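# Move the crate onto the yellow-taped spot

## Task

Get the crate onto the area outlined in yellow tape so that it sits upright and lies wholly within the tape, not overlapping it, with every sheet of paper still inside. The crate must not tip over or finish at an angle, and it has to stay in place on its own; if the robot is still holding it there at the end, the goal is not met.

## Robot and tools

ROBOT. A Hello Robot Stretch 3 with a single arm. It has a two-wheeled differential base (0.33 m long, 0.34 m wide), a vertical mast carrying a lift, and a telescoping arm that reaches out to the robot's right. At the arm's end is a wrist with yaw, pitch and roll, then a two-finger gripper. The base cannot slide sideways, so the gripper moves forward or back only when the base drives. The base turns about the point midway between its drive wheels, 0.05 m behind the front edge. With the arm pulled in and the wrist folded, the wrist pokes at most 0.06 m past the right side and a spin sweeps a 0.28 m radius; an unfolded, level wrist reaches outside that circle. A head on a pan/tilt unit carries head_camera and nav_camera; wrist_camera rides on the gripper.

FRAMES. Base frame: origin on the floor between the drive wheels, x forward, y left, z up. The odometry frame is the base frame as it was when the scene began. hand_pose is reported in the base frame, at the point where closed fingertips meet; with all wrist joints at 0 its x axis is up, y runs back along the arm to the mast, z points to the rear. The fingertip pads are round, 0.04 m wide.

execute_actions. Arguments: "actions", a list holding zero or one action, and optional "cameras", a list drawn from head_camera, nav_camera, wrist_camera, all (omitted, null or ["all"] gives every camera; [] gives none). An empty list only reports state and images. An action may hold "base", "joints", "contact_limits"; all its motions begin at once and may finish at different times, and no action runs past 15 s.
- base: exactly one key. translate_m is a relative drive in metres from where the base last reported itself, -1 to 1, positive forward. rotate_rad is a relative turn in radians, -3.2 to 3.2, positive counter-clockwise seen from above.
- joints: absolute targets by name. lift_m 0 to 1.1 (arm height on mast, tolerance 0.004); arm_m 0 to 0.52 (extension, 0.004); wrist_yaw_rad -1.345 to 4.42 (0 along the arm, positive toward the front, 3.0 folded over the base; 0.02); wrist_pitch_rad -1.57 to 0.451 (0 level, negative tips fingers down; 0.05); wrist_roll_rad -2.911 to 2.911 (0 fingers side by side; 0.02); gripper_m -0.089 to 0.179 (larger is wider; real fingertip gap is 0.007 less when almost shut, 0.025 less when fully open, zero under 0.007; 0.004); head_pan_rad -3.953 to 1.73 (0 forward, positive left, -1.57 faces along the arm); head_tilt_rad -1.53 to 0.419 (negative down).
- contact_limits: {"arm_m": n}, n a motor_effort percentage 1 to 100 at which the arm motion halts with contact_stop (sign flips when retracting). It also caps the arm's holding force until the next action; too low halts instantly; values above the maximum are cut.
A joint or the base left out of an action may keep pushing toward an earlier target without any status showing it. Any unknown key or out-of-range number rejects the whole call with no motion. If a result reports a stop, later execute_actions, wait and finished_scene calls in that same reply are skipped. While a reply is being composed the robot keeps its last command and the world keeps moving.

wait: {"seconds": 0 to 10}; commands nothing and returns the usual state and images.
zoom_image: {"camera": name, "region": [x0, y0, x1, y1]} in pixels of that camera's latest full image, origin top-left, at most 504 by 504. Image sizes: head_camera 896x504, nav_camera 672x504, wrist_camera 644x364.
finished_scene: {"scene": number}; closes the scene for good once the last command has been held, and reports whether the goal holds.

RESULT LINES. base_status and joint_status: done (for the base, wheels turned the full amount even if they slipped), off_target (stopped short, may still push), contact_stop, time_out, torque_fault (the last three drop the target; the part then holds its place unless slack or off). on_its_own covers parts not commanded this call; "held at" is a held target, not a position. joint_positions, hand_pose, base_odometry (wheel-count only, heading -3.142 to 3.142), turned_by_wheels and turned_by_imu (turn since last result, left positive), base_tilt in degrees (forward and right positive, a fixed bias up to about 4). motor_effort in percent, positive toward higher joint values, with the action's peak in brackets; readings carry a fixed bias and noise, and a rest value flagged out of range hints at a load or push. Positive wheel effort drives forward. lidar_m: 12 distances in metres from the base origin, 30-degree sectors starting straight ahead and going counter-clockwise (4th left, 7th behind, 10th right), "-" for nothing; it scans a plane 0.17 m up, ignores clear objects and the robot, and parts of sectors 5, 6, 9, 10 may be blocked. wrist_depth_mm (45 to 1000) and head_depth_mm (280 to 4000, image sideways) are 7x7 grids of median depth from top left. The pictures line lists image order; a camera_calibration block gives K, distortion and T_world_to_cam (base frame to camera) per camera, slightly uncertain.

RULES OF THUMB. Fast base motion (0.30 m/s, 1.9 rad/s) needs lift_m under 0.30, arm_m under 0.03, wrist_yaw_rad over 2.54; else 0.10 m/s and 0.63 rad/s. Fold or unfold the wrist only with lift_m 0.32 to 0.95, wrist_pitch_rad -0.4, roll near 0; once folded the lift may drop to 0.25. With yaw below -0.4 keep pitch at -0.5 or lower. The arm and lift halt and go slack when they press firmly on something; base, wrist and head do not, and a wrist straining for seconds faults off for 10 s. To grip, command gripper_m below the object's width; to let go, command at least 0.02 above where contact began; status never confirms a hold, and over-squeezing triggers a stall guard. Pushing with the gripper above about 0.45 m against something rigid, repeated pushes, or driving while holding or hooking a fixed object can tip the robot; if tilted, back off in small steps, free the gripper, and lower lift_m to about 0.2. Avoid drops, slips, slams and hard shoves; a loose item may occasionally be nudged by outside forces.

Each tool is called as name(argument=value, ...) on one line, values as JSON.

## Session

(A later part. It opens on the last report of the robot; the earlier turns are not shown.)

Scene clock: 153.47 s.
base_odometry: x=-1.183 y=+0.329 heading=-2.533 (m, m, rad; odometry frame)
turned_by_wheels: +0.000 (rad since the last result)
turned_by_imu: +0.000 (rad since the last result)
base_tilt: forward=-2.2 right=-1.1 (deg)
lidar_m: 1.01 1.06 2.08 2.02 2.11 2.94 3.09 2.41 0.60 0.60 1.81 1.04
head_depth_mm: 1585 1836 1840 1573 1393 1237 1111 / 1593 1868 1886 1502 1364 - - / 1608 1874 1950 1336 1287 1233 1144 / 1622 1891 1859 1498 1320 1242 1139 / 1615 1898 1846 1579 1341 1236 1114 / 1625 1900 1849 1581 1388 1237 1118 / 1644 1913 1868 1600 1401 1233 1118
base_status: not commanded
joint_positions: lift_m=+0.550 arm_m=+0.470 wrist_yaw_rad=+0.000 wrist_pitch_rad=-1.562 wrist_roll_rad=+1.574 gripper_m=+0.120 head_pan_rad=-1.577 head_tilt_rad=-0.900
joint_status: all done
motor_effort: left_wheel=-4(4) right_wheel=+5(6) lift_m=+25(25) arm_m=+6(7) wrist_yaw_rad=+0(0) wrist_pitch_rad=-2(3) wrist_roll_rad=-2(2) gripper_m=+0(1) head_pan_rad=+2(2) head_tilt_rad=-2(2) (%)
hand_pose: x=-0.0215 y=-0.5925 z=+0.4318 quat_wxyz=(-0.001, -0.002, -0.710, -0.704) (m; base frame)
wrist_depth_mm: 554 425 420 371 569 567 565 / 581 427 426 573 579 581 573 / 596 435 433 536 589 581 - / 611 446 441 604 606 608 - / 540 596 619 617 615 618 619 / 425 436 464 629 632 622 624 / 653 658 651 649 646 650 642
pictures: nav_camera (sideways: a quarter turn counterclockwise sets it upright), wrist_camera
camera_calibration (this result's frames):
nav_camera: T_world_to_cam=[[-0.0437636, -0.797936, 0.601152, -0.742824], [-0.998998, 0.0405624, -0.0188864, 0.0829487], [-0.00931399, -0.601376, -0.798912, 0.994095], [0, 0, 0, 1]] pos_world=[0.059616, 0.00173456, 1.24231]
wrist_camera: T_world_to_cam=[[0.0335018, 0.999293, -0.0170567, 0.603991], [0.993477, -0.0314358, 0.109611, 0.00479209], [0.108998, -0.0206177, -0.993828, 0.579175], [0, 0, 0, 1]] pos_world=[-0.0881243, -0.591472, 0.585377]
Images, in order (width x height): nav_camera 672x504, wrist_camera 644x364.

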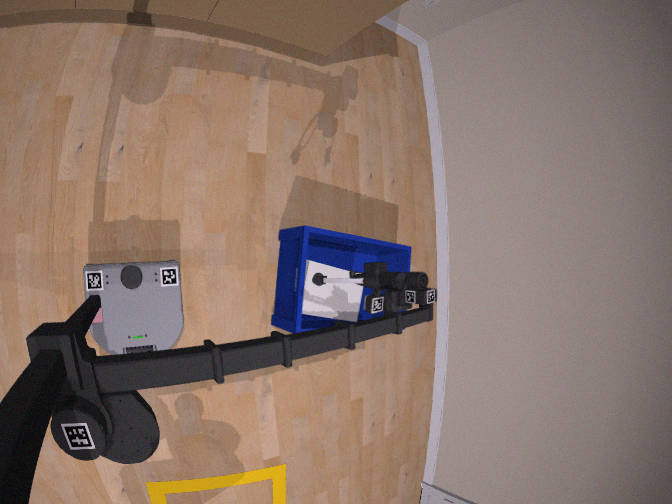

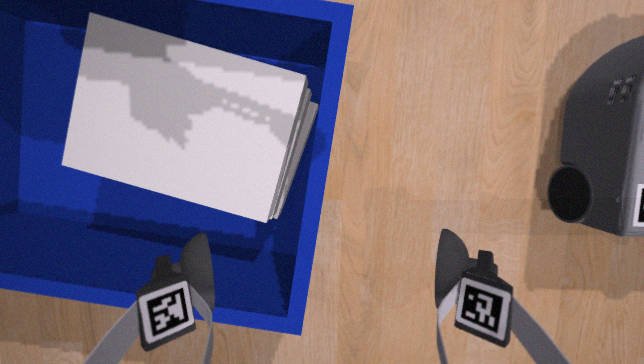

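execute_actions(actions=[{"base":{"translate_m":-0.03},"joints":{"arm_m":0.485,"lift_m":0.29}}], cameras=["wrist_camera"])

execute_actions(actions=[{"joints":{"gripper_m":-0.05}}], cameras=["wrist_camera"])

execute_actions(actions=[{"joints":{"arm_m":0.13}}], cameras=["wrist_camera","nav_camera"])

execute_actions(actions=[{"joints":{"gripper_m":0.12,"arm_m":0.15}}], cameras=[])

execute_actions(actions=[{"joints":{"lift_m":0.55}}], cameras=["nav_camera"])

Scene clock: 172.47 s.
base_odometry: x=-1.159 y=+0.346 heading=-2.533 (m, m, rad; odometry frame)
turned_by_wheels: +0.000 (rad since the last result)
turned_by_imu: -0.001 (rad since the last result)
base_tilt: forward=-2.2 right=-1.1 (deg)
lidar_m: 1.04 1.10 2.08 2.02 2.11 2.94 3.06 2.41 0.59 0.60 0.64 1.07
head_depth_mm: 1570 1842 1838 1588 1377 1231 1113 / 1581 1858 1841 1520 1351 1238 1130 / 1586 1872 1848 1646 1284 1231 1137 / 1603 1885 1679 1567 1309 1239 1147 / 1614 1882 1856 1562 1345 1235 1111 / 1616 1923 1864 1590 1401 1244 1120 / 1642 1920 1852 1588 1393 1234 1114
base_status: done
joint_positions: lift_m=+0.290 arm_m=+0.485 wrist_yaw_rad=+0.000 wrist_pitch_rad=-1.562 wrist_roll_rad=+1.574 gripper_m=+0.120 head_pan_rad=-1.577 head_tilt_rad=-0.900
joint_status: all done
motor_effort: left_wheel=-4(9) right_wheel=+5(8) lift_m=+11(23) arm_m=+6(6) wrist_yaw_rad=+0(0) wrist_pitch_rad=-2(3) wrist_roll_rad=-1(1) gripper_m=+0(1) head_pan_rad=+2(2) head_tilt_rad=+0(1) (%)
hand_pose: x=-0.0215 y=-0.6074 z=+0.1727 quat_wxyz=(-0.001, -0.002, -0.710, -0.704) (m; base frame)
wrist_depth_mm: 165 164 164 262 105 315 314 / 168 168 167 190 107 320 321 / 172 171 170 221 325 329 323 / 175 174 174 250 333 332 334 / 178 178 178 182 342 339 341 / 183 182 216 116 349 346 346 / 308 186 351 119 355 358 353
pictures: wrist_camera
camera_calibration (this result's frames):
wrist_camera: T_world_to_cam=[[0.033502, 0.999298, -0.0167826, 0.614444], [0.993477, -0.0314662, 0.109603, 0.0327016], [0.108998, -0.0203451, -0.993834, 0.321574], [0, 0, 0, 1]] pos_world=[-0.0881243, -0.606441, 0.326319]
Images, in order (width x height): wrist_camera 644x364.

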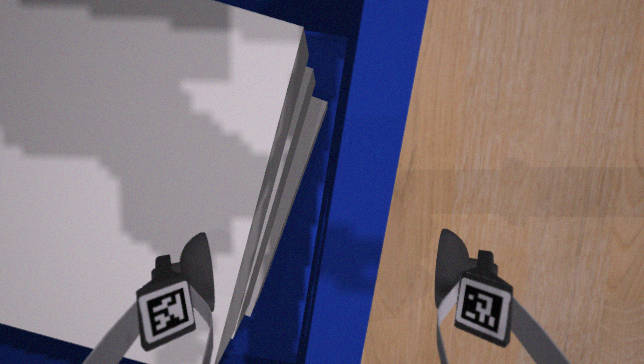

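Scene clock: 174.67 s.
base_odometry: x=-1.159 y=+0.346 heading=-2.533 (m, m, rad; odometry frame)
turned_by_wheels: +0.000 (rad since the last result)
turned_by_imu: +0.000 (rad since the last result)
base_tilt: forward=-2.1 right=-1.1 (deg)
lidar_m: 1.04 1.10 2.08 2.01 2.12 2.94 3.07 2.41 0.59 0.60 0.64 1.07
head_depth_mm: 1580 1846 1851 1585 1385 1238 1107 / 1593 1858 1845 1518 1351 1225 1127 / 1591 1865 1845 1648 1283 1235 1147 / 1601 1856 1687 1553 1319 1234 1148 / 1619 1886 1859 1564 1344 1234 1107 / 1636 1922 1855 1594 1385 1233 1108 / 1638 1933 1858 1594 1395 1234 1109
base_status: not commanded
joint_positions: lift_m=+0.290 arm_m=+0.485 wrist_yaw_rad=-0.001 wrist_pitch_rad=-1.574 wrist_roll_rad=+1.574 gripper_m=-0.049 head_pan_rad=-1.577 head_tilt_rad=-0.900
joint_status: all done
motor_effort: left_wheel=-3(4) right_wheel=+2(5) lift_m=+12(12) arm_m=+5(6) wrist_yaw_rad=+2(2) wrist_pitch_rad=+2(14) wrist_roll_rad=-1(1) gripper_m=-29(100) head_pan_rad=+1(2) head_tilt_rad=+1(0) (%)
hand_pose: x=-0.0215 y=-0.6045 z=+0.1730 quat_wxyz=(-0.001, -0.002, -0.706, -0.708) (m; base frame)
wrist_depth_mm: 163 163 164 254 105 317 319 / 166 166 166 201 321 323 323 / 169 169 170 221 329 329 329 / 173 174 174 183 338 338 339 / 177 177 178 114 344 343 344 / 181 181 181 116 350 352 354 / 185 185 354 119 363 362 358
pictures: wrist_camera
camera_calibration (this result's frames):
wrist_camera: T_world_to_cam=[[0.0344371, 0.999394, -0.00510667, 0.609622], [0.993446, -0.033674, 0.10923, 0.0314619], [0.108992, -0.00883478, -0.994003, 0.328849], [0, 0, 0, 1]] pos_world=[-0.0880913, -0.605288, 0.326553]
Images, in order (width x height): wrist_camera 644x364.

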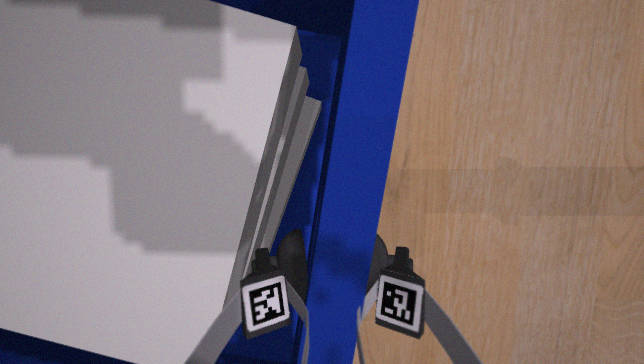

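Scene clock: 178.50 s.
base_odometry: x=-1.159 y=+0.346 heading=-2.533 (m, m, rad; odometry frame)
turned_by_wheels: +0.000 (rad since the last result)
turned_by_imu: +0.000 (rad since the last result)
base_tilt: forward=-2.1 right=-1.1 (deg)
lidar_m: 1.04 1.10 2.08 2.02 2.12 2.94 3.06 2.41 0.34 0.34 0.36 1.07
head_depth_mm: 1587 1833 1845 1581 1373 1235 1111 / 1583 1871 1829 1515 1317 1194 1126 / 1595 1876 1819 1487 1217 1133 1140 / 1608 1906 1855 1486 1343 1174 1141 / 1605 1894 1850 1552 1334 1181 1109 / 1625 1906 1850 1589 1393 1234 1113 / 1619 1937 1855 1605 1394 1231 1109
base_status: not commanded
joint_positions: lift_m=+0.290 arm_m=+0.132 wrist_yaw_rad=-0.002 wrist_pitch_rad=-1.317 wrist_roll_rad=+1.574 gripper_m=-0.032 head_pan_rad=-1.577 head_tilt_rad=-0.899
joint_status: all done
on_its_own: gripper_m is held at -0.031, not at your -0.050, by its stall guard, which is still easing; arm_m is at rest, and its effort (-20) is outside its rest range (-14 to +14); wrist_pitch_rad is at rest, and its effort (-82) is outside its rest range (-20 to +32)
motor_effort: left_wheel=-3(5) right_wheel=+5(11) lift_m=+12(12) arm_m=-20(23) wrist_yaw_rad=+3(6) wrist_pitch_rad=-82(82) wrist_roll_rad=-1(1) gripper_m=-14(37) head_pan_rad=+2(2) head_tilt_rad=+0(1) (%)
hand_pose: x=-0.0216 y=-0.3173 z=+0.1750 quat_wxyz=(-0.002, -0.002, -0.791, -0.612) (m; base frame)
wrist_depth_mm: 220 208 260 115 301 282 - / 223 205 186 122 309 286 - / 228 210 191 130 316 293 - / 235 215 195 203 321 300 - / 242 221 200 132 328 308 - / 255 225 127 123 332 311 - / 368 361 217 253 339 315 301
pictures: nav_camera (sideways: a quarter turn counterclockwise sets it upright), wrist_camera
camera_calibration (this result's frames):
nav_camera: T_world_to_cam=[[-0.0437609, -0.797916, 0.601178, -0.742858], [-0.998999, 0.0405585, -0.0188876, 0.0829502], [-0.0093122, -0.601403, -0.798892, 0.994068], [0, 0, 0, 1]] pos_world=[0.059616, 0.00173274, 1.24231]
wrist_camera: T_world_to_cam=[[0.0350875, 0.965282, -0.258843, 0.356172], [0.993482, -0.00558377, 0.113849, 0.0491446], [0.108451, -0.26115, -0.959187, 0.247238], [0, 0, 0, 1]] pos_world=[-0.0881346, -0.278965, 0.323745]
Images, in order (width x height): nav_camera 672x504, wrist_camera 644x364.

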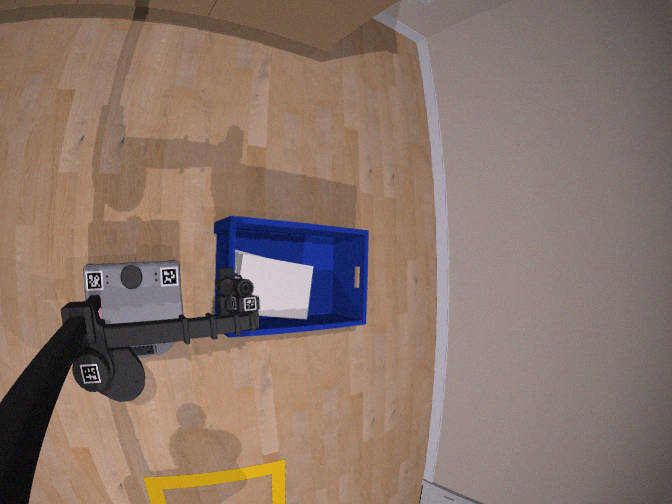

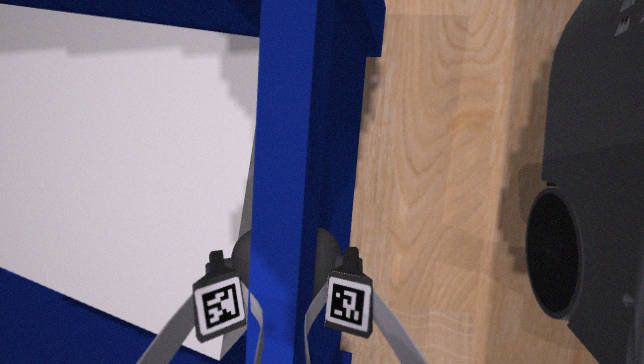

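Scene clock: 180.47 s.
base_odometry: x=-1.159 y=+0.346 heading=-2.533 (m, m, rad; odometry frame)
turned_by_wheels: +0.000 (rad since the last result)
turned_by_imu: +0.000 (rad since the last result)
base_tilt: forward=-2.2 right=-1.1 (deg)
lidar_m: 1.04 1.10 2.07 2.02 2.11 2.94 3.06 2.40 0.34 0.34 0.36 1.07
head_depth_mm: 1579 1850 1836 1572 1381 1228 1108 / 1583 1872 1849 1518 1321 1190 1125 / 1597 1856 1845 1497 1221 1173 1135 / 1611 1891 1841 1485 1335 1175 1126 / 1608 1913 1865 1562 1337 1180 1110 / 1628 1904 1868 1590 1389 1237 1120 / 1634 1922 1855 1584 1392 1235 1117
base_status: not commanded
joint_positions: lift_m=+0.290 arm_m=+0.150 wrist_yaw_rad=-0.002 wrist_pitch_rad=-1.503 wrist_roll_rad=+1.574 gripper_m=+0.120 head_pan_rad=-1.577 head_tilt_rad=-0.899
joint_status: all done
on_its_own: wrist_pitch_rad is at rest, and its effort (-22) is outside its rest range (-20 to +32)
motor_effort: left_wheel=-3(3) right_wheel=+6(6) lift_m=+12(11) arm_m=-1(18) wrist_yaw_rad=+2(3) wrist_pitch_rad=-22(82) wrist_roll_rad=-1(1) gripper_m=-7(82) head_pan_rad=+2(2) head_tilt_rad=+1(0) (%)
hand_pose: x=-0.0215 y=-0.2881 z=+0.1718 quat_wxyz=(-0.002, -0.002, -0.730, -0.683) (m; base frame)
wrist_depth_mm: 175 174 108 312 311 304 - / 177 174 110 323 316 - - / 182 178 113 328 323 - - / 186 182 115 336 331 - - / 190 186 118 343 338 - - / 195 190 120 352 344 - - / 199 202 123 360 352 345 -
pictures: none
No camera images: the call's "cameras" was empty. Leave "cameras" out to get every camera's image.

Scene clock: 183.67 s.
base_odometry: x=-1.159 y=+0.346 heading=-2.533 (m, m, rad; odometry frame)
turned_by_wheels: +0.000 (rad since the last result)
turned_by_imu: +0.000 (rad since the last result)
base_tilt: forward=-2.2 right=-1.2 (deg)
lidar_m: 1.04 1.10 2.08 2.01 2.11 2.94 3.07 2.40 0.34 0.34 0.36 1.07
head_depth_mm: 1586 1832 1842 1571 1390 1235 1109 / 1595 1859 1831 1516 1415 - - / 1583 1858 1855 1491 - 1111 1142 / 1608 1877 1853 1498 1374 1183 1142 / 1611 1909 1863 1540 1335 1181 1108 / 1632 1899 1842 1585 1389 1234 1114 / 1635 1931 1852 1605 1399 1239 1111
base_status: not commanded
joint_positions: lift_m=+0.550 arm_m=+0.150 wrist_yaw_rad=-0.002 wrist_pitch_rad=-1.561 wrist_roll_rad=+1.574 gripper_m=+0.120 head_pan_rad=-1.577 head_tilt_rad=-0.899
joint_status: all done
motor_effort: left_wheel=-2(2) right_wheel=+3(6) lift_m=+26(27) arm_m=-1(1) wrist_yaw_rad=+3(3) wrist_pitch_rad=-3(22) wrist_roll_rad=-1(1) gripper_m=+1(7) head_pan_rad=+2(1) head_tilt_rad=+0(1) (%)
hand_pose: x=-0.0215 y=-0.2731 z=+0.4318 quat_wxyz=(-0.002, -0.002, -0.710, -0.704) (m; base frame)
wrist_depth_mm: 382 397 572 569 571 - 564 / 428 428 474 579 581 - - / 442 436 433 587 - - - / 447 443 445 605 - - - / 624 627 449 622 634 614 616 / 497 535 521 632 632 628 626 / 542 664 412 649 645 651 641
pictures: nav_camera (sideways: a quarter turn counterclockwise sets it upright)
camera_calibration (this result's frames):
nav_camera: T_world_to_cam=[[-0.043761, -0.797916, 0.601179, -0.742859], [-0.998999, 0.0405587, -0.0188876, 0.0829502], [-0.00931228, -0.601403, -0.798892, 0.994068], [0, 0, 0, 1]] pos_world=[0.059616, 0.00173272, 1.24231]
Images, in order (width x height): nav_camera 672x504.

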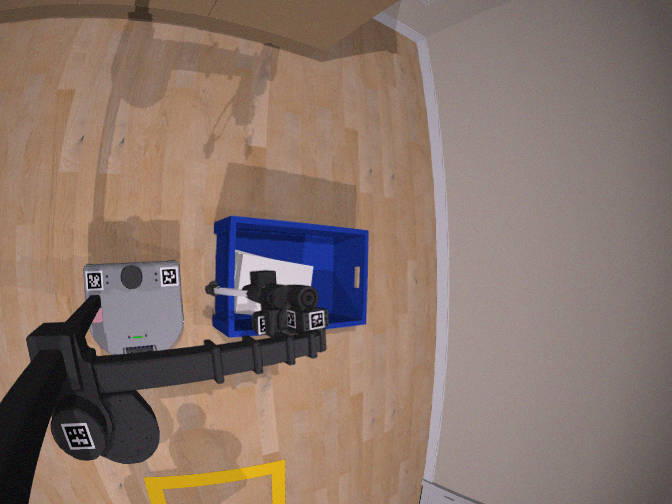

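execute_actions(actions=[{"joints":{"arm_m":0.0,"wrist_pitch_rad":-0.4,"wrist_roll_rad":0,"gripper_m":0.03}}], cameras=[])

execute_actions(actions=[{"joints":{"wrist_yaw_rad":3.0}}], cameras=[])

execute_actions(actions=[{"joints":{"lift_m":0.27}}], cameras=[])

execute_actions(actions=[{"base":{"translate_m":0.55},"joints":{"head_pan_rad":0}}], cameras=[])

execute_actions(actions=[{"base":{"rotate_rad":-1.6}}], cameras=[])

execute_actions(actions=[{"base":{"translate_m":0.56}}], cameras=[])

execute_actions(actions=[{"base":{"rotate_rad":-1.6}}], cameras=["head_camera","nav_camera"])

Scene clock: 194.60 s.
base_odometry: x=-1.159 y=+0.346 heading=-2.533 (m, m, rad; odometry frame)
turned_by_wheels: +0.000 (rad since the last result)
turned_by_imu: +0.000 (rad since the last result)
base_tilt: forward=-2.2 right=-1.1 (deg)
lidar_m: 1.05 1.10 2.08 2.02 2.11 2.95 3.05 2.41 0.34 0.34 0.36 1.07
head_depth_mm: 1577 1845 1838 1572 1381 1243 1110 / 1579 1873 1847 1516 1313 1238 - / 1587 1871 1847 1495 1239 1119 - / 1609 1883 1842 1488 1365 1178 1133 / 1617 1896 1872 1571 1340 1182 1117 / 1628 1908 1861 1587 1386 1235 1121 / 1633 1929 1870 1589 1404 1233 1113
base_status: not commanded
joint_positions: lift_m=+0.550 arm_m=+0.003 wrist_yaw_rad=-0.001 wrist_pitch_rad=-0.421 wrist_roll_rad=+0.005 gripper_m=+0.030 head_pan_rad=-1.577 head_tilt_rad=-0.899
joint_status: all done
joint sent to its limit — the command would take arm_m past its lower limit, so that joint was sent only as far as its limit.
motor_effort: left_wheel=-2(2) right_wheel=+3(4) lift_m=+26(26) arm_m=-4(5) wrist_yaw_rad=+2(2) wrist_pitch_rad=+7(7) wrist_roll_rad=-2(3) gripper_m=+0(80) head_pan_rad=+2(3) head_tilt_rad=+0(0) (%)
hand_pose: x=-0.0218 y=-0.3717 z=+0.5616 quat_wxyz=(+0.690, +0.147, -0.693, -0.149) (m; base frame)
wrist_depth_mm: - - - - - - - / - - - - - - - / - - - - - - - / - - - - - - - / - - - 872 848 - - / 902 889 891 875 701 871 879 / 758 753 709 592 552 738 740
pictures: none
No camera images: the call's "cameras" was empty. Leave "cameras" out to get every camera's image.

Scene clock: 197.10 s.
base_odometry: x=-1.159 y=+0.346 heading=-2.533 (m, m, rad; odometry frame)
turned_by_wheels: +0.000 (rad since the last result)
turned_by_imu: +0.000 (rad since the last result)
base_tilt: forward=-2.2 right=-1.2 (deg)
lidar_m: 1.04 1.09 2.08 2.02 2.11 2.94 3.06 2.41 0.34 0.34 0.36 1.08
head_depth_mm: 1582 1841 1849 1588 1379 1238 1111 / 1596 1867 1840 1510 1322 1235 - / 1596 1893 1851 1493 1212 1114 - / 1604 1874 1845 1491 1330 1127 1126 / 1625 1899 1849 1564 1335 1188 1110 / 1626 1904 1857 1597 1392 1238 1118 / 1641 1914 1860 1585 1391 1240 1113
base_status: not commanded
joint_positions: lift_m=+0.550 arm_m=+0.003 wrist_yaw_rad=+2.998 wrist_pitch_rad=-0.420 wrist_roll_rad=+0.005 gripper_m=+0.030 head_pan_rad=-1.577 head_tilt_rad=-0.899
joint_status: all done
motor_effort: left_wheel=-2(2) right_wheel=+3(4) lift_m=+26(26) arm_m=-4(4) wrist_yaw_rad=+3(1) wrist_pitch_rad=+7(7) wrist_roll_rad=-1(2) gripper_m=+0(0) head_pan_rad=+2(3) head_tilt_rad=+0(0) (%)
hand_pose: x=+0.0108 y=+0.0742 z=+0.5617 quat_wxyz=(+0.197, +0.702, +0.097, +0.678) (m; base frame)
wrist_depth_mm: - - - - - - - / - - - - - - - / - - - - - - - / - - - - - - - / - - - - - - - / 900 892 - 875 900 878 861 / 759 752 - 751 721 731 735
pictures: none
No camera images: the call's "cameras" was empty. Leave "cameras" out to get every camera's image.

Scene clock: 200.47 s.
base_odometry: x=-1.159 y=+0.346 heading=-2.533 (m, m, rad; odometry frame)
turned_by_wheels: +0.000 (rad since the last result)
turned_by_imu: +0.000 (rad since the last result)
base_tilt: forward=-2.2 right=-1.1 (deg)
lidar_m: 1.05 1.10 2.08 2.02 2.11 2.94 3.06 2.40 0.34 0.34 0.36 1.07
head_depth_mm: 1585 1855 1846 1577 1385 1226 1107 / 1601 1867 1838 1519 1311 1183 1136 / 1602 1886 1824 1486 1215 1113 - / 1612 1871 1855 1492 1339 1157 - / 1620 1898 1847 1551 1341 1183 1111 / 1620 1907 1851 1585 1387 1242 1108 / 1632 1917 1867 1588 1401 1236 1112
base_status: not commanded
joint_positions: lift_m=+0.270 arm_m=+0.003 wrist_yaw_rad=+2.998 wrist_pitch_rad=-0.419 wrist_roll_rad=+0.005 gripper_m=+0.030 head_pan_rad=-1.577 head_tilt_rad=-0.899
joint_status: all done
motor_effort: left_wheel=-2(2) right_wheel=+4(3) lift_m=+11(22) arm_m=-4(4) wrist_yaw_rad=+2(3) wrist_pitch_rad=+7(7) wrist_roll_rad=-2(1) gripper_m=+1(0) head_pan_rad=+3(2) head_tilt_rad=+1(0) (%)
hand_pose: x=+0.0108 y=+0.0743 z=+0.2828 quat_wxyz=(+0.197, +0.702, +0.097, +0.678) (m; base frame)
wrist_depth_mm: - - - - - - - / - - - - - - - / - - - - - - - / 833 835 817 808 807 797 803 / 649 640 637 661 628 627 615 / 532 525 - 537 525 512 509 / 459 - - - 422 437 429
pictures: none
No camera images: the call's "cameras" was empty. Leave "cameras" out to get every camera's image.

Scene clock: 203.93 s.
base_odometry: x=-1.610 y=+0.032 heading=-2.533 (m, m, rad; odometry frame)
turned_by_wheels: +0.000 (rad since the last result)
turned_by_imu: +0.001 (rad since the last result)
base_tilt: forward=-2.2 right=-1.2 (deg)
lidar_m: 0.50 0.53 0.74 2.00 2.09 2.92 3.59 0.49 0.51 1.75 0.68 0.51
head_depth_mm: 793 635 571 741 998 1230 1110 / 794 636 571 751 1018 1236 1115 / 794 636 576 764 1034 1238 1110 / 799 635 580 773 1051 1232 1113 / 795 638 589 781 1071 1231 1108 / 800 641 626 795 1094 1235 1111 / 800 640 632 807 1114 1243 1118
base_status: done
joint_positions: lift_m=+0.270 arm_m=+0.003 wrist_yaw_rad=+2.999 wrist_pitch_rad=-0.419 wrist_roll_rad=+0.005 gripper_m=+0.030 head_pan_rad=-0.007 head_tilt_rad=-0.899
joint_status: all done
motor_effort: left_wheel=-3(7) right_wheel=+3(11) lift_m=+12(12) arm_m=-4(4) wrist_yaw_rad=+2(2) wrist_pitch_rad=+7(7) wrist_roll_rad=-2(1) gripper_m=+0(0) head_pan_rad=+3(32) head_tilt_rad=+0(1) (%)
hand_pose: x=+0.0107 y=+0.0743 z=+0.2828 quat_wxyz=(+0.197, +0.702, +0.097, +0.678) (m; base frame)
wrist_depth_mm: - - - - - 763 524 / - - - - - 779 528 / - - - - - 883 542 / 845 827 808 816 806 787 605 / 649 643 636 665 630 625 590 / 524 523 - 533 523 510 510 / 457 - - - 425 434 433
pictures: none
No camera images: the call's "cameras" was empty. Leave "cameras" out to get every camera's image.

Scene clock: 206.20 s.
base_odometry: x=-1.610 y=+0.032 heading=+2.150 (m, m, rad; odometry frame)
turned_by_wheels: -1.600 (rad since the last result)
turned_by_imu: -1.564 (rad since the last result)
base_tilt: forward=-2.2 right=-1.1 (deg)
lidar_m: 1.75 0.70 0.52 0.50 0.52 0.73 2.01 2.08 2.86 3.60 0.49 0.50
head_depth_mm: 1590 1852 1822 1474 1328 1190 1115 / 1597 1865 1835 1582 1375 1233 1106 / 1592 1887 1837 1594 1390 1236 1108 / 1596 1886 1857 1573 1383 1236 1112 / 1628 1895 1846 1595 1383 1235 1116 / 1623 1903 1853 1584 1385 1232 1109 / 1618 1910 1859 1588 1397 1239 1118
base_status: done
joint_positions: lift_m=+0.270 arm_m=+0.003 wrist_yaw_rad=+2.999 wrist_pitch_rad=-0.419 wrist_roll_rad=+0.005 gripper_m=+0.030 head_pan_rad=-0.007 head_tilt_rad=-0.899
joint_status: not commanded
motor_effort: left_wheel=+4(10) right_wheel=-5(12) lift_m=+11(11) arm_m=-4(4) wrist_yaw_rad=+2(2) wrist_pitch_rad=+7(7) wrist_roll_rad=-1(2) gripper_m=+0(0) head_pan_rad=+2(3) head_tilt_rad=+1(0) (%)
hand_pose: x=+0.0107 y=+0.0743 z=+0.2828 quat_wxyz=(+0.197, +0.702, +0.097, +0.678) (m; base frame)
wrist_depth_mm: 462 - 485 500 515 525 548 / 492 - 527 539 562 580 601 / 531 550 577 591 616 640 663 / 646 667 708 727 747 759 785 / 649 644 647 665 628 626 627 / 521 524 - 538 527 513 507 / 456 - - - 428 432 430
pictures: none
No camera images: the call's "cameras" was empty. Leave "cameras" out to get every camera's image.

Scene clock: 209.70 s.
base_odometry: x=-1.917 y=+0.500 heading=+2.150 (m, m, rad; odometry frame)
turned_by_wheels: +0.000 (rad since the last result)
turned_by_imu: +0.001 (rad since the last result)
base_tilt: forward=-2.1 right=-1.1 (deg)
lidar_m: 1.19 1.24 0.50 0.49 0.51 0.71 2.56 2.66 0.39 0.38 0.40 1.24
head_depth_mm: 1077 1251 1512 1574 1384 1231 1105 / 1080 1264 1520 1581 1381 1225 1106 / 1084 1280 1535 1586 1381 1240 1111 / 1084 1276 1547 1592 1387 1234 1108 / 1089 1274 1545 1590 1381 1240 1106 / 1092 1289 1557 1593 1390 1235 1112 / 1102 1290 1567 1598 1385 1234 1118
base_status: done
joint_positions: lift_m=+0.270 arm_m=+0.003 wrist_yaw_rad=+2.999 wrist_pitch_rad=-0.419 wrist_roll_rad=+0.005 gripper_m=+0.030 head_pan_rad=-0.007 head_tilt_rad=-0.899
joint_status: not commanded
motor_effort: left_wheel=+3(11) right_wheel=-4(9) lift_m=+11(11) arm_m=-4(4) wrist_yaw_rad=+1(1) wrist_pitch_rad=+6(7) wrist_roll_rad=-1(1) gripper_m=+1(0) head_pan_rad=+2(2) head_tilt_rad=+1(1) (%)
hand_pose: x=+0.0106 y=+0.0743 z=+0.2828 quat_wxyz=(+0.197, +0.702, +0.097, +0.678) (m; base frame)
wrist_depth_mm: 448 - 472 486 506 - - / 481 - 515 523 557 - - / 525 536 556 575 957 - - / 628 665 687 710 764 810 785 / 641 634 639 658 626 631 619 / 526 522 - 539 525 514 509 / 457 - - - 427 435 431
pictures: none
No camera images: the call's "cameras" was empty. Leave "cameras" out to get every camera's image.

Scene clock: 211.97 s.
base_odometry: x=-1.917 y=+0.500 heading=+0.550 (m, m, rad; odometry frame)
turned_by_wheels: -1.600 (rad since the last result)
turned_by_imu: -1.564 (rad since the last result)
base_tilt: forward=-2.2 right=-1.1 (deg)
lidar_m: 0.38 0.40 0.54 1.19 1.23 0.51 0.49 0.51 0.70 2.56 2.65 0.39
head_depth_mm: 2720 2193 1836 1570 1380 1227 1106 / 2745 2212 1848 1583 1334 1216 1114 / 2707 2209 1844 1579 1235 1196 1108 / 2762 2213 1856 1586 1240 1201 1111 / 2743 2215 1849 1593 1345 1200 1109 / 2746 2213 1837 1587 1365 1199 1113 / 2760 2245 1844 1591 1367 1217 1114
base_status: done
joint_positions: lift_m=+0.270 arm_m=+0.003 wrist_yaw_rad=+2.999 wrist_pitch_rad=-0.419 wrist_roll_rad=+0.005 gripper_m=+0.030 head_pan_rad=-0.007 head_tilt_rad=-0.899
joint_status: not commanded
motor_effort: left_wheel=+4(13) right_wheel=-5(12) lift_m=+12(12) arm_m=-4(4) wrist_yaw_rad=+1(1) wrist_pitch_rad=+6(7) wrist_roll_rad=-2(2) gripper_m=+0(0) head_pan_rad=+2(3) head_tilt_rad=+1(1) (%)
hand_pose: x=+0.0106 y=+0.0743 z=+0.2828 quat_wxyz=(+0.197, +0.702, +0.097, +0.678) (m; base frame)
wrist_depth_mm: - - - - - - - / - - - - - - - / - - - - - - 525 / 824 844 812 812 811 718 415 / 645 642 634 658 629 575 417 / 527 526 - 537 524 513 424 / 456 - - - 422 433 409
pictures: head_camera (sideways: a quarter turn clockwise sets it upright), nav_camera (sideways: a quarter turn counterclockwise sets it upright)
camera_calibration (this result's frames):
head_camera: T_world_to_cam=[[-0.794923, -0.0322602, -0.605852, 0.812511], [-0.0332783, 0.9994, -0.00955215, 0.0176637], [0.605797, 0.0125685, -0.79552, 0.99033], [0, 0, 0, 1]] pos_world=[0.0465315, -0.0038883, 1.28026]
nav_camera: T_world_to_cam=[[0.797873, -0.0445388, 0.601178, -0.747992], [-0.0415324, -0.998959, -0.0188876, 0.0771097], [0.601393, -0.00989847, -0.798892, 0.990343], [0, 0, 0, 1]] pos_world=[0.00441945, 0.0535176, 1.24231]
Images, in order (width x height): head_camera 896x504, nav_camera 672x504.

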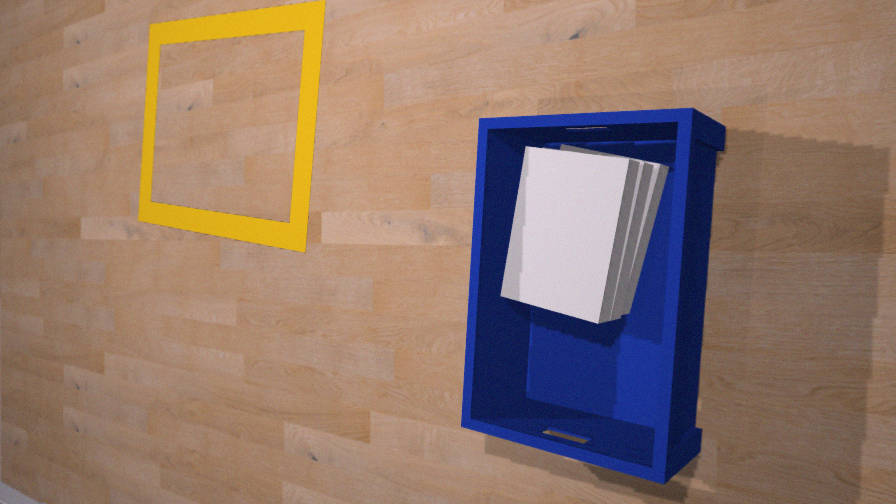

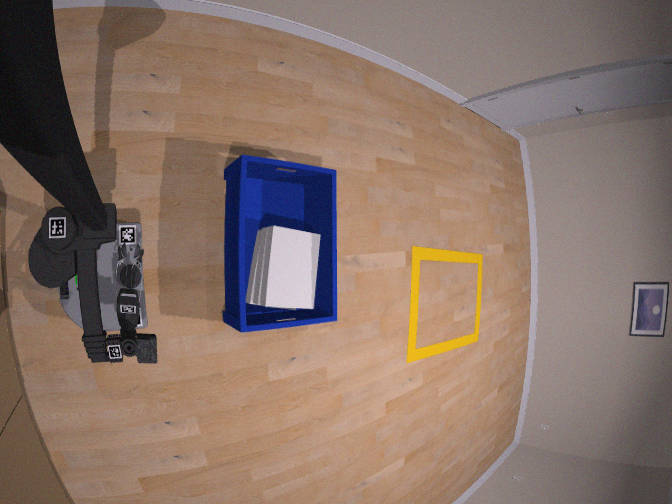

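execute_actions(actions=[{"base":{"rotate_rad":-0.08}}], cameras=[])

execute_actions(actions=[{"base":{"translate_m":0.3}}], cameras=[])

execute_actions(actions=[{"base":{"translate_m":0.9},"joints":{"lift_m":0.32}}], cameras=["head_camera"])

Scene clock: 221.53 s.
base_odometry: x=-1.917 y=+0.500 heading=+0.471 (m, m, rad; odometry frame)
turned_by_wheels: -0.080 (rad since the last result)
turned_by_imu: -0.078 (rad since the last result)
base_tilt: forward=-2.1 right=-1.1 (deg)
lidar_m: 0.38 0.39 0.52 1.19 1.21 0.52 0.49 0.50 0.65 1.49 2.60 0.39
head_depth_mm: 2761 2191 1838 1578 1372 1231 1112 / 2739 2200 1841 1586 1386 1218 1111 / 2758 2216 1834 1583 1235 1199 1110 / 2767 2214 1848 1587 1221 1194 1112 / 2739 2202 1850 1586 1264 1200 1119 / 2785 2227 1854 1589 1379 1201 1114 / 2775 2207 1855 1586 1311 1180 1118
base_status: done
joint_positions: lift_m=+0.270 arm_m=+0.003 wrist_yaw_rad=+2.999 wrist_pitch_rad=-0.419 wrist_roll_rad=+0.005 gripper_m=+0.030 head_pan_rad=-0.007 head_tilt_rad=-0.899
joint_status: not commanded
motor_effort: left_wheel=+4(9) right_wheel=-5(13) lift_m=+11(11) arm_m=-4(4) wrist_yaw_rad=+2(1) wrist_pitch_rad=+7(7) wrist_roll_rad=-2(1) gripper_m=+1(0) head_pan_rad=+2(2) head_tilt_rad=+1(1) (%)
hand_pose: x=+0.0106 y=+0.0743 z=+0.2828 quat_wxyz=(+0.197, +0.702, +0.097, +0.678) (m; base frame)
wrist_depth_mm: 1000 - - - - - - / - - - - - - - / - - - - - 952 573 / 830 835 829 818 813 551 407 / 656 640 643 665 632 569 396 / 524 520 - 545 525 511 406 / 455 - - - 425 430 406
pictures: none
No camera images: the call's "cameras" was empty. Leave "cameras" out to get every camera's image.

Scene clock: 224.37 s.
base_odometry: x=-1.649 y=+0.636 heading=+0.471 (m, m, rad; odometry frame)
turned_by_wheels: +0.000 (rad since the last result)
turned_by_imu: +0.001 (rad since the last result)
base_tilt: forward=-2.1 right=-1.1 (deg)
lidar_m: - - 0.15 0.29 1.24 1.50 0.78 0.80 1.04 2.53 0.15 -
head_depth_mm: 2749 2223 1827 1570 1377 1224 1109 / 2733 2199 1858 1588 1386 1218 1079 / 2767 2200 1839 1585 1387 1091 1070 / 2760 2200 1844 1586 1396 1082 1064 / 2728 2184 1841 1579 1388 1091 1075 / 2747 2207 1834 1591 1389 1214 1114 / 2748 2215 1851 1578 1386 1170 1095
base_status: done
joint_positions: lift_m=+0.270 arm_m=+0.003 wrist_yaw_rad=+2.999 wrist_pitch_rad=-0.419 wrist_roll_rad=+0.005 gripper_m=+0.030 head_pan_rad=-0.007 head_tilt_rad=-0.899
joint_status: not commanded
motor_effort: left_wheel=+3(12) right_wheel=-5(9) lift_m=+11(11) arm_m=-4(4) wrist_yaw_rad=+1(2) wrist_pitch_rad=+7(7) wrist_roll_rad=-1(1) gripper_m=+1(1) head_pan_rad=+2(3) head_tilt_rad=-1(0) (%)
hand_pose: x=+0.0106 y=+0.0743 z=+0.2829 quat_wxyz=(+0.197, +0.702, +0.097, +0.678) (m; base frame)
wrist_depth_mm: - - - - - - - / - - - - - - - / - - - - 533 537 - / 835 823 816 734 557 581 460 / 641 641 641 580 598 598 444 / 526 527 - 536 512 338 308 / 458 - - - 317 337 261
pictures: none
No camera images: the call's "cameras" was empty. Leave "cameras" out to get every camera's image.

Scene clock: 234.47 s.
base_odometry: x=-0.848 y=+1.045 heading=+0.472 (m, m, rad; odometry frame)
turned_by_wheels: +0.001 (rad since the last result)
turned_by_imu: +0.001 (rad since the last result)
base_tilt: forward=-2.2 right=-1.2 (deg)
lidar_m: - - 0.15 0.19 1.32 1.70 1.67 1.71 2.21 2.45 0.15 -
head_depth_mm: 2325 2195 1833 1574 1375 1227 1108 / 2310 2178 1846 1577 1379 1232 1109 / 2284 2236 1832 1586 1383 1081 1045 / 2249 2226 1845 1576 1385 1077 1018 / 2278 2240 1849 1595 1383 1078 1065 / 2264 2242 1849 1604 1381 1182 1097 / 2229 2211 1838 1586 1377 1179 1114
base_status: translate_m off_target (by the wheels' count: +0.8999 of +0.9000)
joint_positions: lift_m=+0.320 arm_m=+0.003 wrist_yaw_rad=+2.999 wrist_pitch_rad=-0.418 wrist_roll_rad=+0.005 gripper_m=+0.030 head_pan_rad=-0.006 head_tilt_rad=-0.899
joint_status: all done
on_its_own: left_wheel is at rest, and its effort (+33) is outside its rest range (-18 to +18)
motor_effort: left_wheel=+33(50) right_wheel=-2(64) lift_m=+25(24) arm_m=-4(4) wrist_yaw_rad=+1(2) wrist_pitch_rad=+6(7) wrist_roll_rad=-2(2) gripper_m=+0(0) head_pan_rad=+3(1) head_tilt_rad=+1(1) (%)
hand_pose: x=+0.0106 y=+0.0746 z=+0.3323 quat_wxyz=(+0.196, +0.702, +0.097, +0.678) (m; base frame)
wrist_depth_mm: - - - - - - - / - - - - - - - / - - - - - - - / 951 942 920 567 607 601 850 / 729 725 712 586 655 619 435 / 595 593 - 551 575 372 372 / 494 509 - 268 457 325 315
pictures: head_camera (sideways: a quarter turn clockwise sets it upright)
camera_calibration (this result's frames):
head_camera: T_world_to_cam=[[-0.794639, -0.0328124, -0.606195, 0.812955], [-0.0339664, 0.999377, -0.00956939, 0.0176903], [0.606131, 0.012986, -0.795259, 0.989989], [0, 0, 0, 1]] pos_world=[0.0465435, -0.00386036, 1.28028]
Images, in order (width x height): head_camera 896x504.

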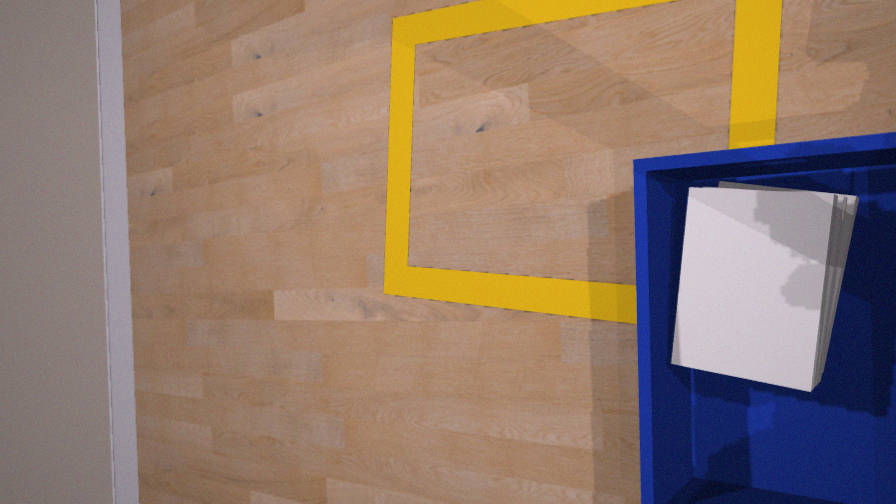

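execute_actions(actions=[{"base":{"translate_m":0.58}}], cameras=[])

execute_actions(actions=[{"base":{"translate_m":-0.45},"joints":{"lift_m":0.27}}], cameras=["head_camera","nav_camera"])

Scene clock: 245.67 s.
base_odometry: x=-0.332 y=+1.309 heading=+0.473 (m, m, rad; odometry frame)
turned_by_wheels: +0.001 (rad since the last result)
turned_by_imu: +0.001 (rad since the last result)
base_tilt: forward=-2.2 right=-1.1 (deg)
lidar_m: - - 0.15 0.19 1.37 1.77 2.24 2.29 2.56 2.40 2.44 -
head_depth_mm: 1762 2020 1829 1578 1390 1231 1106 / 1742 2039 1842 1594 1384 1240 1114 / 1741 2027 1855 1584 1394 1143 1068 / 1732 2043 1855 1589 1375 1082 1018 / 1722 2031 1856 1586 1396 1075 1064 / 1711 2020 1847 1599 1381 1140 1086 / 1696 2005 1863 1572 1389 1202 1110
base_status: translate_m off_target (by the wheels' count: +0.5798 of +0.5800)
joint_positions: lift_m=+0.320 arm_m=+0.003 wrist_yaw_rad=+2.999 wrist_pitch_rad=-0.418 wrist_roll_rad=+0.005 gripper_m=+0.030 head_pan_rad=-0.006 head_tilt_rad=-0.899
joint_status: not commanded
on_its_own: left_wheel is at rest, and its effort (+39) is outside its rest range (-18 to +18)
motor_effort: left_wheel=+39(50) right_wheel=-2(12) lift_m=+25(25) arm_m=-4(4) wrist_yaw_rad=+1(1) wrist_pitch_rad=+6(6) wrist_roll_rad=-2(1) gripper_m=+0(0) head_pan_rad=+2(1) head_tilt_rad=+1(0) (%)
hand_pose: x=+0.0106 y=+0.0746 z=+0.3323 quat_wxyz=(+0.196, +0.702, +0.097, +0.678) (m; base frame)
wrist_depth_mm: - - - - - - - / - - - - - - - / - - - - - - - / 959 932 931 590 637 600 847 / 737 723 720 603 680 587 422 / 594 587 - 554 426 372 372 / 498 511 - 270 459 324 312
pictures: none
No camera images: the call's "cameras" was empty. Leave "cameras" out to get every camera's image.

Scene clock: 249.07 s.
base_odometry: x=-0.732 y=+1.104 heading=+0.473 (m, m, rad; odometry frame)
turned_by_wheels: +0.000 (rad since the last result)
turned_by_imu: -0.002 (rad since the last result)
base_tilt: forward=-2.2 right=-1.2 (deg)
lidar_m: 0.50 0.51 0.65 1.31 1.33 1.72 1.80 1.83 2.60 2.44 2.49 2.48
head_depth_mm: 2189 2193 1851 1576 1376 1223 1118 / 2180 2208 1843 1590 1380 1238 1110 / 2174 2199 1834 1525 1263 1233 1107 / 2164 2192 1858 1352 1256 1239 1110 / 2128 2222 1842 1359 1277 1235 1105 / 2136 2214 1852 1488 1392 1235 1113 / 2139 2198 1864 1498 1216 1240 1111
base_status: done
joint_positions: lift_m=+0.270 arm_m=+0.003 wrist_yaw_rad=+2.999 wrist_pitch_rad=-0.418 wrist_roll_rad=+0.005 gripper_m=+0.030 head_pan_rad=-0.006 head_tilt_rad=-0.899
joint_status: all done
motor_effort: left_wheel=+1(27) right_wheel=-1(8) lift_m=+12(22) arm_m=-4(4) wrist_yaw_rad=+1(1) wrist_pitch_rad=+6(6) wrist_roll_rad=-1(1) gripper_m=+0(0) head_pan_rad=+1(2) head_tilt_rad=+1(1) (%)
hand_pose: x=+0.0106 y=+0.0746 z=+0.2832 quat_wxyz=(+0.196, +0.702, +0.097, +0.678) (m; base frame)
wrist_depth_mm: - - - - - - - / - - - - - - - / - - - - - - 569 / 835 815 821 804 806 722 515 / 654 645 638 658 626 625 518 / 528 524 - 534 520 512 491 / 449 - - - 423 431 429
pictures: head_camera (sideways: a quarter turn clockwise sets it upright), nav_camera (sideways: a quarter turn counterclockwise sets it upright)
camera_calibration (this result's frames):
head_camera: T_world_to_cam=[[-0.794639, -0.0328124, -0.606195, 0.812955], [-0.0339664, 0.999377, -0.00956939, 0.0176903], [0.606131, 0.012986, -0.795259, 0.989989], [0, 0, 0, 1]] pos_world=[0.0465435, -0.00386036, 1.28028]
nav_camera: T_world_to_cam=[[0.797644, -0.0439846, 0.601522, -0.748439], [-0.0408324, -0.998987, -0.0189026, 0.0771249], [0.601744, -0.00948402, -0.798633, 0.990004], [0, 0, 0, 1]] pos_world=[0.00440804, 0.0535163, 1.24231]
Images, in order (width x height): head_camera 896x504, nav_camera 672x504.

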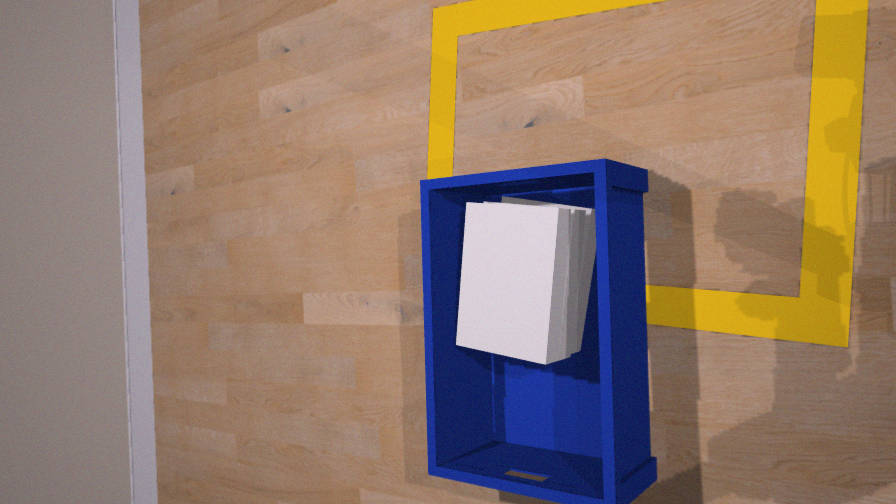

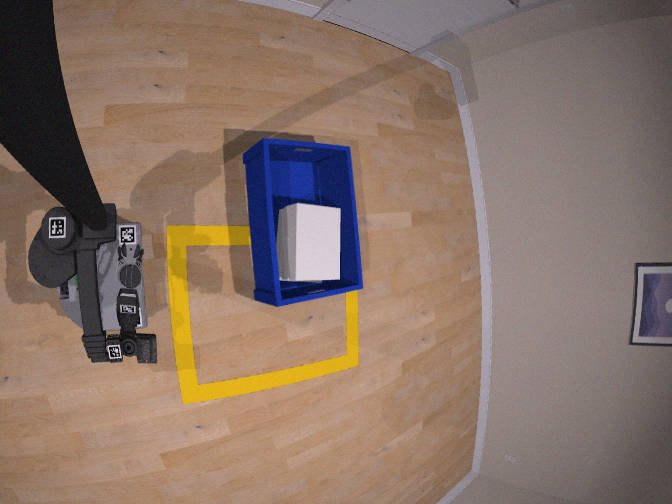

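execute_actions(actions=[{"base":{"rotate_rad":1.6}}], cameras=[])

execute_actions(actions=[{"base":{"translate_m":0.68}}], cameras=[])

execute_actions(actions=[{"base":{"rotate_rad":-1.6}}], cameras=[])

execute_actions(actions=[{"base":{"translate_m":0.66}}], cameras=[])

execute_actions(actions=[{"base":{"rotate_rad":-1.6}}], cameras=["head_camera","nav_camera"])

Scene clock: 260.83 s.
base_odometry: x=-0.732 y=+1.104 heading=+2.073 (m, m, rad; odometry frame)
turned_by_wheels: +1.600 (rad since the last result)
turned_by_imu: +1.563 (rad since the last result)
base_tilt: forward=-2.1 right=-1.1 (deg)
lidar_m: 1.31 1.34 1.74 1.80 1.84 2.59 2.43 2.49 0.51 0.50 0.52 1.39
head_depth_mm: 1205 1419 1708 1578 1380 1231 1108 / 1205 1415 1691 1575 1385 1229 1112 / 1205 1409 1692 1567 1384 1231 1113 / 1192 1405 1693 1583 1390 1233 1115 / 1187 1392 1687 1585 1389 1222 1115 / 1185 1389 1663 1583 1385 1242 1113 / 1192 1389 1665 1570 1391 1233 1108
base_status: done
joint_positions: lift_m=+0.270 arm_m=+0.003 wrist_yaw_rad=+2.999 wrist_pitch_rad=-0.418 wrist_roll_rad=+0.005 gripper_m=+0.030 head_pan_rad=-0.006 head_tilt_rad=-0.899
joint_status: not commanded
motor_effort: left_wheel=-3(8) right_wheel=+4(14) lift_m=+12(11) arm_m=-4(4) wrist_yaw_rad=+1(1) wrist_pitch_rad=+6(6) wrist_roll_rad=-2(2) gripper_m=+1(0) head_pan_rad=+2(2) head_tilt_rad=+0(1) (%)
hand_pose: x=+0.0106 y=+0.0745 z=+0.2832 quat_wxyz=(+0.196, +0.702, +0.097, +0.678) (m; base frame)
wrist_depth_mm: - - - - - - - / - - - - - - - / - - - - - - - / 827 841 815 812 796 796 798 / 652 638 639 660 640 622 625 / 527 524 - 539 528 511 510 / 451 - - - 424 434 432
pictures: none
No camera images: the call's "cameras" was empty. Leave "cameras" out to get every camera's image.

Scene clock: 264.80 s.
base_odometry: x=-1.059 y=+1.701 heading=+2.073 (m, m, rad; odometry frame)
turned_by_wheels: +0.000 (rad since the last result)
turned_by_imu: +0.001 (rad since the last result)
base_tilt: forward=-2.1 right=-1.1 (deg)
lidar_m: 0.64 0.65 0.85 1.87 1.88 2.48 3.09 0.70 0.52 0.85 0.98 0.68
head_depth_mm: 567 666 808 1024 1315 1223 1112 / 566 663 803 1019 1316 1240 1105 / 563 662 797 1009 1315 1238 1116 / 562 657 798 1008 1316 1236 1110 / 560 654 788 998 1320 1238 1113 / 558 653 788 995 1311 1236 1115 / 554 648 784 988 1303 1240 1117
base_status: done
joint_positions: lift_m=+0.270 arm_m=+0.003 wrist_yaw_rad=+2.999 wrist_pitch_rad=-0.418 wrist_roll_rad=+0.005 gripper_m=+0.030 head_pan_rad=-0.006 head_tilt_rad=-0.899
joint_status: not commanded
motor_effort: left_wheel=-4(9) right_wheel=+5(14) lift_m=+11(11) arm_m=-4(4) wrist_yaw_rad=+1(0) wrist_pitch_rad=+6(6) wrist_roll_rad=-2(1) gripper_m=+0(1) head_pan_rad=+1(2) head_tilt_rad=+0(0) (%)
hand_pose: x=+0.0106 y=+0.0745 z=+0.2832 quat_wxyz=(+0.196, +0.702, +0.097, +0.678) (m; base frame)
wrist_depth_mm: - - - - - 844 619 / - - - - - 870 623 / - - - - - 876 628 / 847 831 829 808 801 793 634 / 650 642 627 652 628 624 599 / 529 525 - 538 524 517 510 / 453 - - - 424 436 432
pictures: none
No camera images: the call's "cameras" was empty. Leave "cameras" out to get every camera's image.

Scene clock: 267.00 s.
base_odometry: x=-1.059 y=+1.701 heading=+0.473 (m, m, rad; odometry frame)
turned_by_wheels: -1.600 (rad since the last result)
turned_by_imu: -1.564 (rad since the last result)
base_tilt: forward=-2.1 right=-1.2 (deg)
lidar_m: 0.81 1.00 0.68 0.64 0.65 0.84 1.89 1.87 2.44 3.10 0.72 0.52
head_depth_mm: 2135 2205 1843 1420 1358 1235 1109 / 2130 2197 1833 1407 1358 1230 1105 / 2118 2204 1835 1581 1392 1237 1113 / 2101 2202 1833 1584 1393 1233 1113 / 2089 2191 1844 1585 1393 1238 1113 / 2074 2228 1862 1600 1394 1234 1111 / 2037 2158 1845 1579 1392 1241 1116
base_status: done
joint_positions: lift_m=+0.270 arm_m=+0.003 wrist_yaw_rad=+2.999 wrist_pitch_rad=-0.418 wrist_roll_rad=+0.005 gripper_m=+0.030 head_pan_rad=-0.006 head_tilt_rad=-0.899
joint_status: not commanded
motor_effort: left_wheel=+5(11) right_wheel=-5(11) lift_m=+12(11) arm_m=-4(4) wrist_yaw_rad=+1(1) wrist_pitch_rad=+6(6) wrist_roll_rad=-2(1) gripper_m=+1(1) head_pan_rad=+2(2) head_tilt_rad=+0(0) (%)
hand_pose: x=+0.0106 y=+0.0745 z=+0.2832 quat_wxyz=(+0.196, +0.702, +0.097, +0.678) (m; base frame)
wrist_depth_mm: 542 - 600 644 679 733 777 / 585 - 657 689 734 799 866 / 625 657 717 756 807 865 947 / 674 694 755 784 812 797 792 / 653 643 641 663 636 622 625 / 526 527 - 540 528 515 503 / 453 - - - 425 431 433
pictures: none
No camera images: the call's "cameras" was empty. Leave "cameras" out to get every camera's image.

Scene clock: 270.90 s.
base_odometry: x=-0.472 y=+2.001 heading=+0.473 (m, m, rad; odometry frame)
turned_by_wheels: +0.000 (rad since the last result)
turned_by_imu: +0.001 (rad since the last result)
base_tilt: forward=-2.1 right=-1.1 (deg)
lidar_m: 1.62 1.05 0.71 0.70 0.71 0.91 2.07 2.53 0.23 0.22 0.22 0.27
head_depth_mm: 1514 1781 1845 1570 1380 1229 1070 / 1499 1785 1835 1573 1391 1233 1057 / 1499 1770 1836 1587 1386 1230 1114 / 1495 1760 1853 1586 1388 1233 1113 / 1478 1736 1844 1588 1393 1232 1110 / 1480 1709 1843 1577 1391 1236 1116 / 1467 1725 1857 1588 1396 1231 1116
base_status: done
joint_positions: lift_m=+0.270 arm_m=+0.003 wrist_yaw_rad=+2.999 wrist_pitch_rad=-0.418 wrist_roll_rad=+0.005 gripper_m=+0.030 head_pan_rad=-0.006 head_tilt_rad=-0.899
joint_status: not commanded
motor_effort: left_wheel=+4(11) right_wheel=-5(8) lift_m=+12(12) arm_m=-4(4) wrist_yaw_rad=+1(1) wrist_pitch_rad=+6(6) wrist_roll_rad=-2(2) gripper_m=+1(0) head_pan_rad=+1(2) head_tilt_rad=-1(1) (%)
hand_pose: x=+0.0106 y=+0.0745 z=+0.2832 quat_wxyz=(+0.196, +0.702, +0.097, +0.678) (m; base frame)
wrist_depth_mm: 595 - 658 694 716 769 821 / 636 - 723 755 774 848 912 / 680 714 776 821 860 936 998 / 727 752 815 814 803 802 793 / 648 643 636 668 632 622 616 / 530 522 - 535 519 511 509 / 453 - - - 423 433 431
pictures: none
No camera images: the call's "cameras" was empty. Leave "cameras" out to get every camera's image.

Scene clock: 273.10 s.
base_odometry: x=-0.472 y=+2.001 heading=-1.127 (m, m, rad; odometry frame)
turned_by_wheels: -1.600 (rad since the last result)
turned_by_imu: -1.564 (rad since the last result)
base_tilt: forward=-2.1 right=-1.0 (deg)
lidar_m: 0.22 0.22 0.26 1.62 1.08 0.72 0.70 0.71 0.90 1.96 2.52 0.23
head_depth_mm: 2768 2186 1836 1582 1380 1225 1110 / 2735 2209 1839 1577 1378 1227 1096 / 2711 2215 1822 1589 1354 1221 1090 / 2653 2213 1843 1599 1229 1207 1098 / 2656 2225 1872 1582 1220 1218 1099 / 2647 2222 1853 1576 1377 1190 1093 / 2643 2201 1853 1591 1395 1234 1110
base_status: done
joint_positions: lift_m=+0.270 arm_m=+0.003 wrist_yaw_rad=+2.999 wrist_pitch_rad=-0.418 wrist_roll_rad=+0.005 gripper_m=+0.030 head_pan_rad=-0.006 head_tilt_rad=-0.899
joint_status: not commanded
motor_effort: left_wheel=+4(12) right_wheel=-5(12) lift_m=+11(12) arm_m=-4(4) wrist_yaw_rad=+1(1) wrist_pitch_rad=+6(6) wrist_roll_rad=-2(1) gripper_m=+0(0) head_pan_rad=+2(2) head_tilt_rad=+0(0) (%)
hand_pose: x=+0.0106 y=+0.0745 z=+0.2832 quat_wxyz=(+0.196, +0.702, +0.097, +0.678) (m; base frame)
wrist_depth_mm: - - - - - - - / - - - - - - - / - - - - - - - / 838 834 820 824 811 798 370 / 644 648 638 662 632 324 396 / 526 524 - 538 505 324 249 / 453 - - - 424 332 224
pictures: head_camera (sideways: a quarter turn clockwise sets it upright), nav_camera (sideways: a quarter turn counterclockwise sets it upright)
camera_calibration (this result's frames):
head_camera: T_world_to_cam=[[-0.794639, -0.0328127, -0.606195, 0.812955], [-0.0339667, 0.999377, -0.00956939, 0.0176903], [0.606131, 0.0129862, -0.795259, 0.989989], [0, 0, 0, 1]] pos_world=[0.0465435, -0.00386034, 1.28028]
nav_camera: T_world_to_cam=[[0.797644, -0.0439843, 0.601522, -0.748439], [-0.040832, -0.998987, -0.0189026, 0.0771249], [0.601744, -0.00948381, -0.798632, 0.990004], [0, 0, 0, 1]] pos_world=[0.00440803, 0.0535163, 1.24231]
Images, in order (width x height): head_camera 896x504, nav_camera 672x504.

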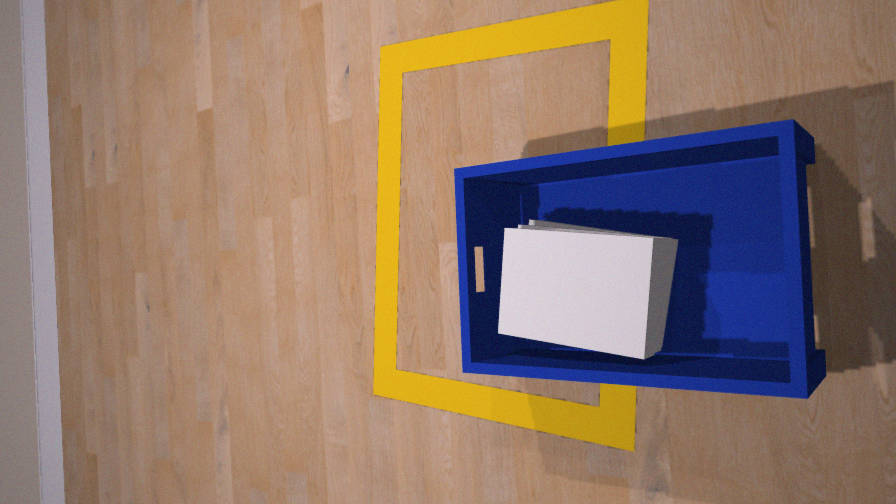

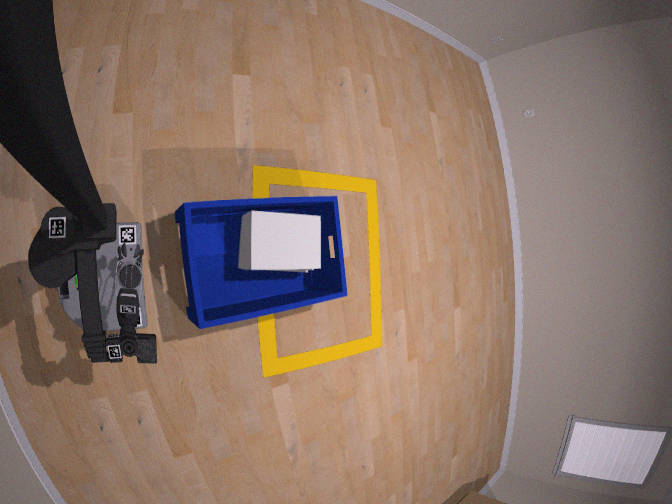

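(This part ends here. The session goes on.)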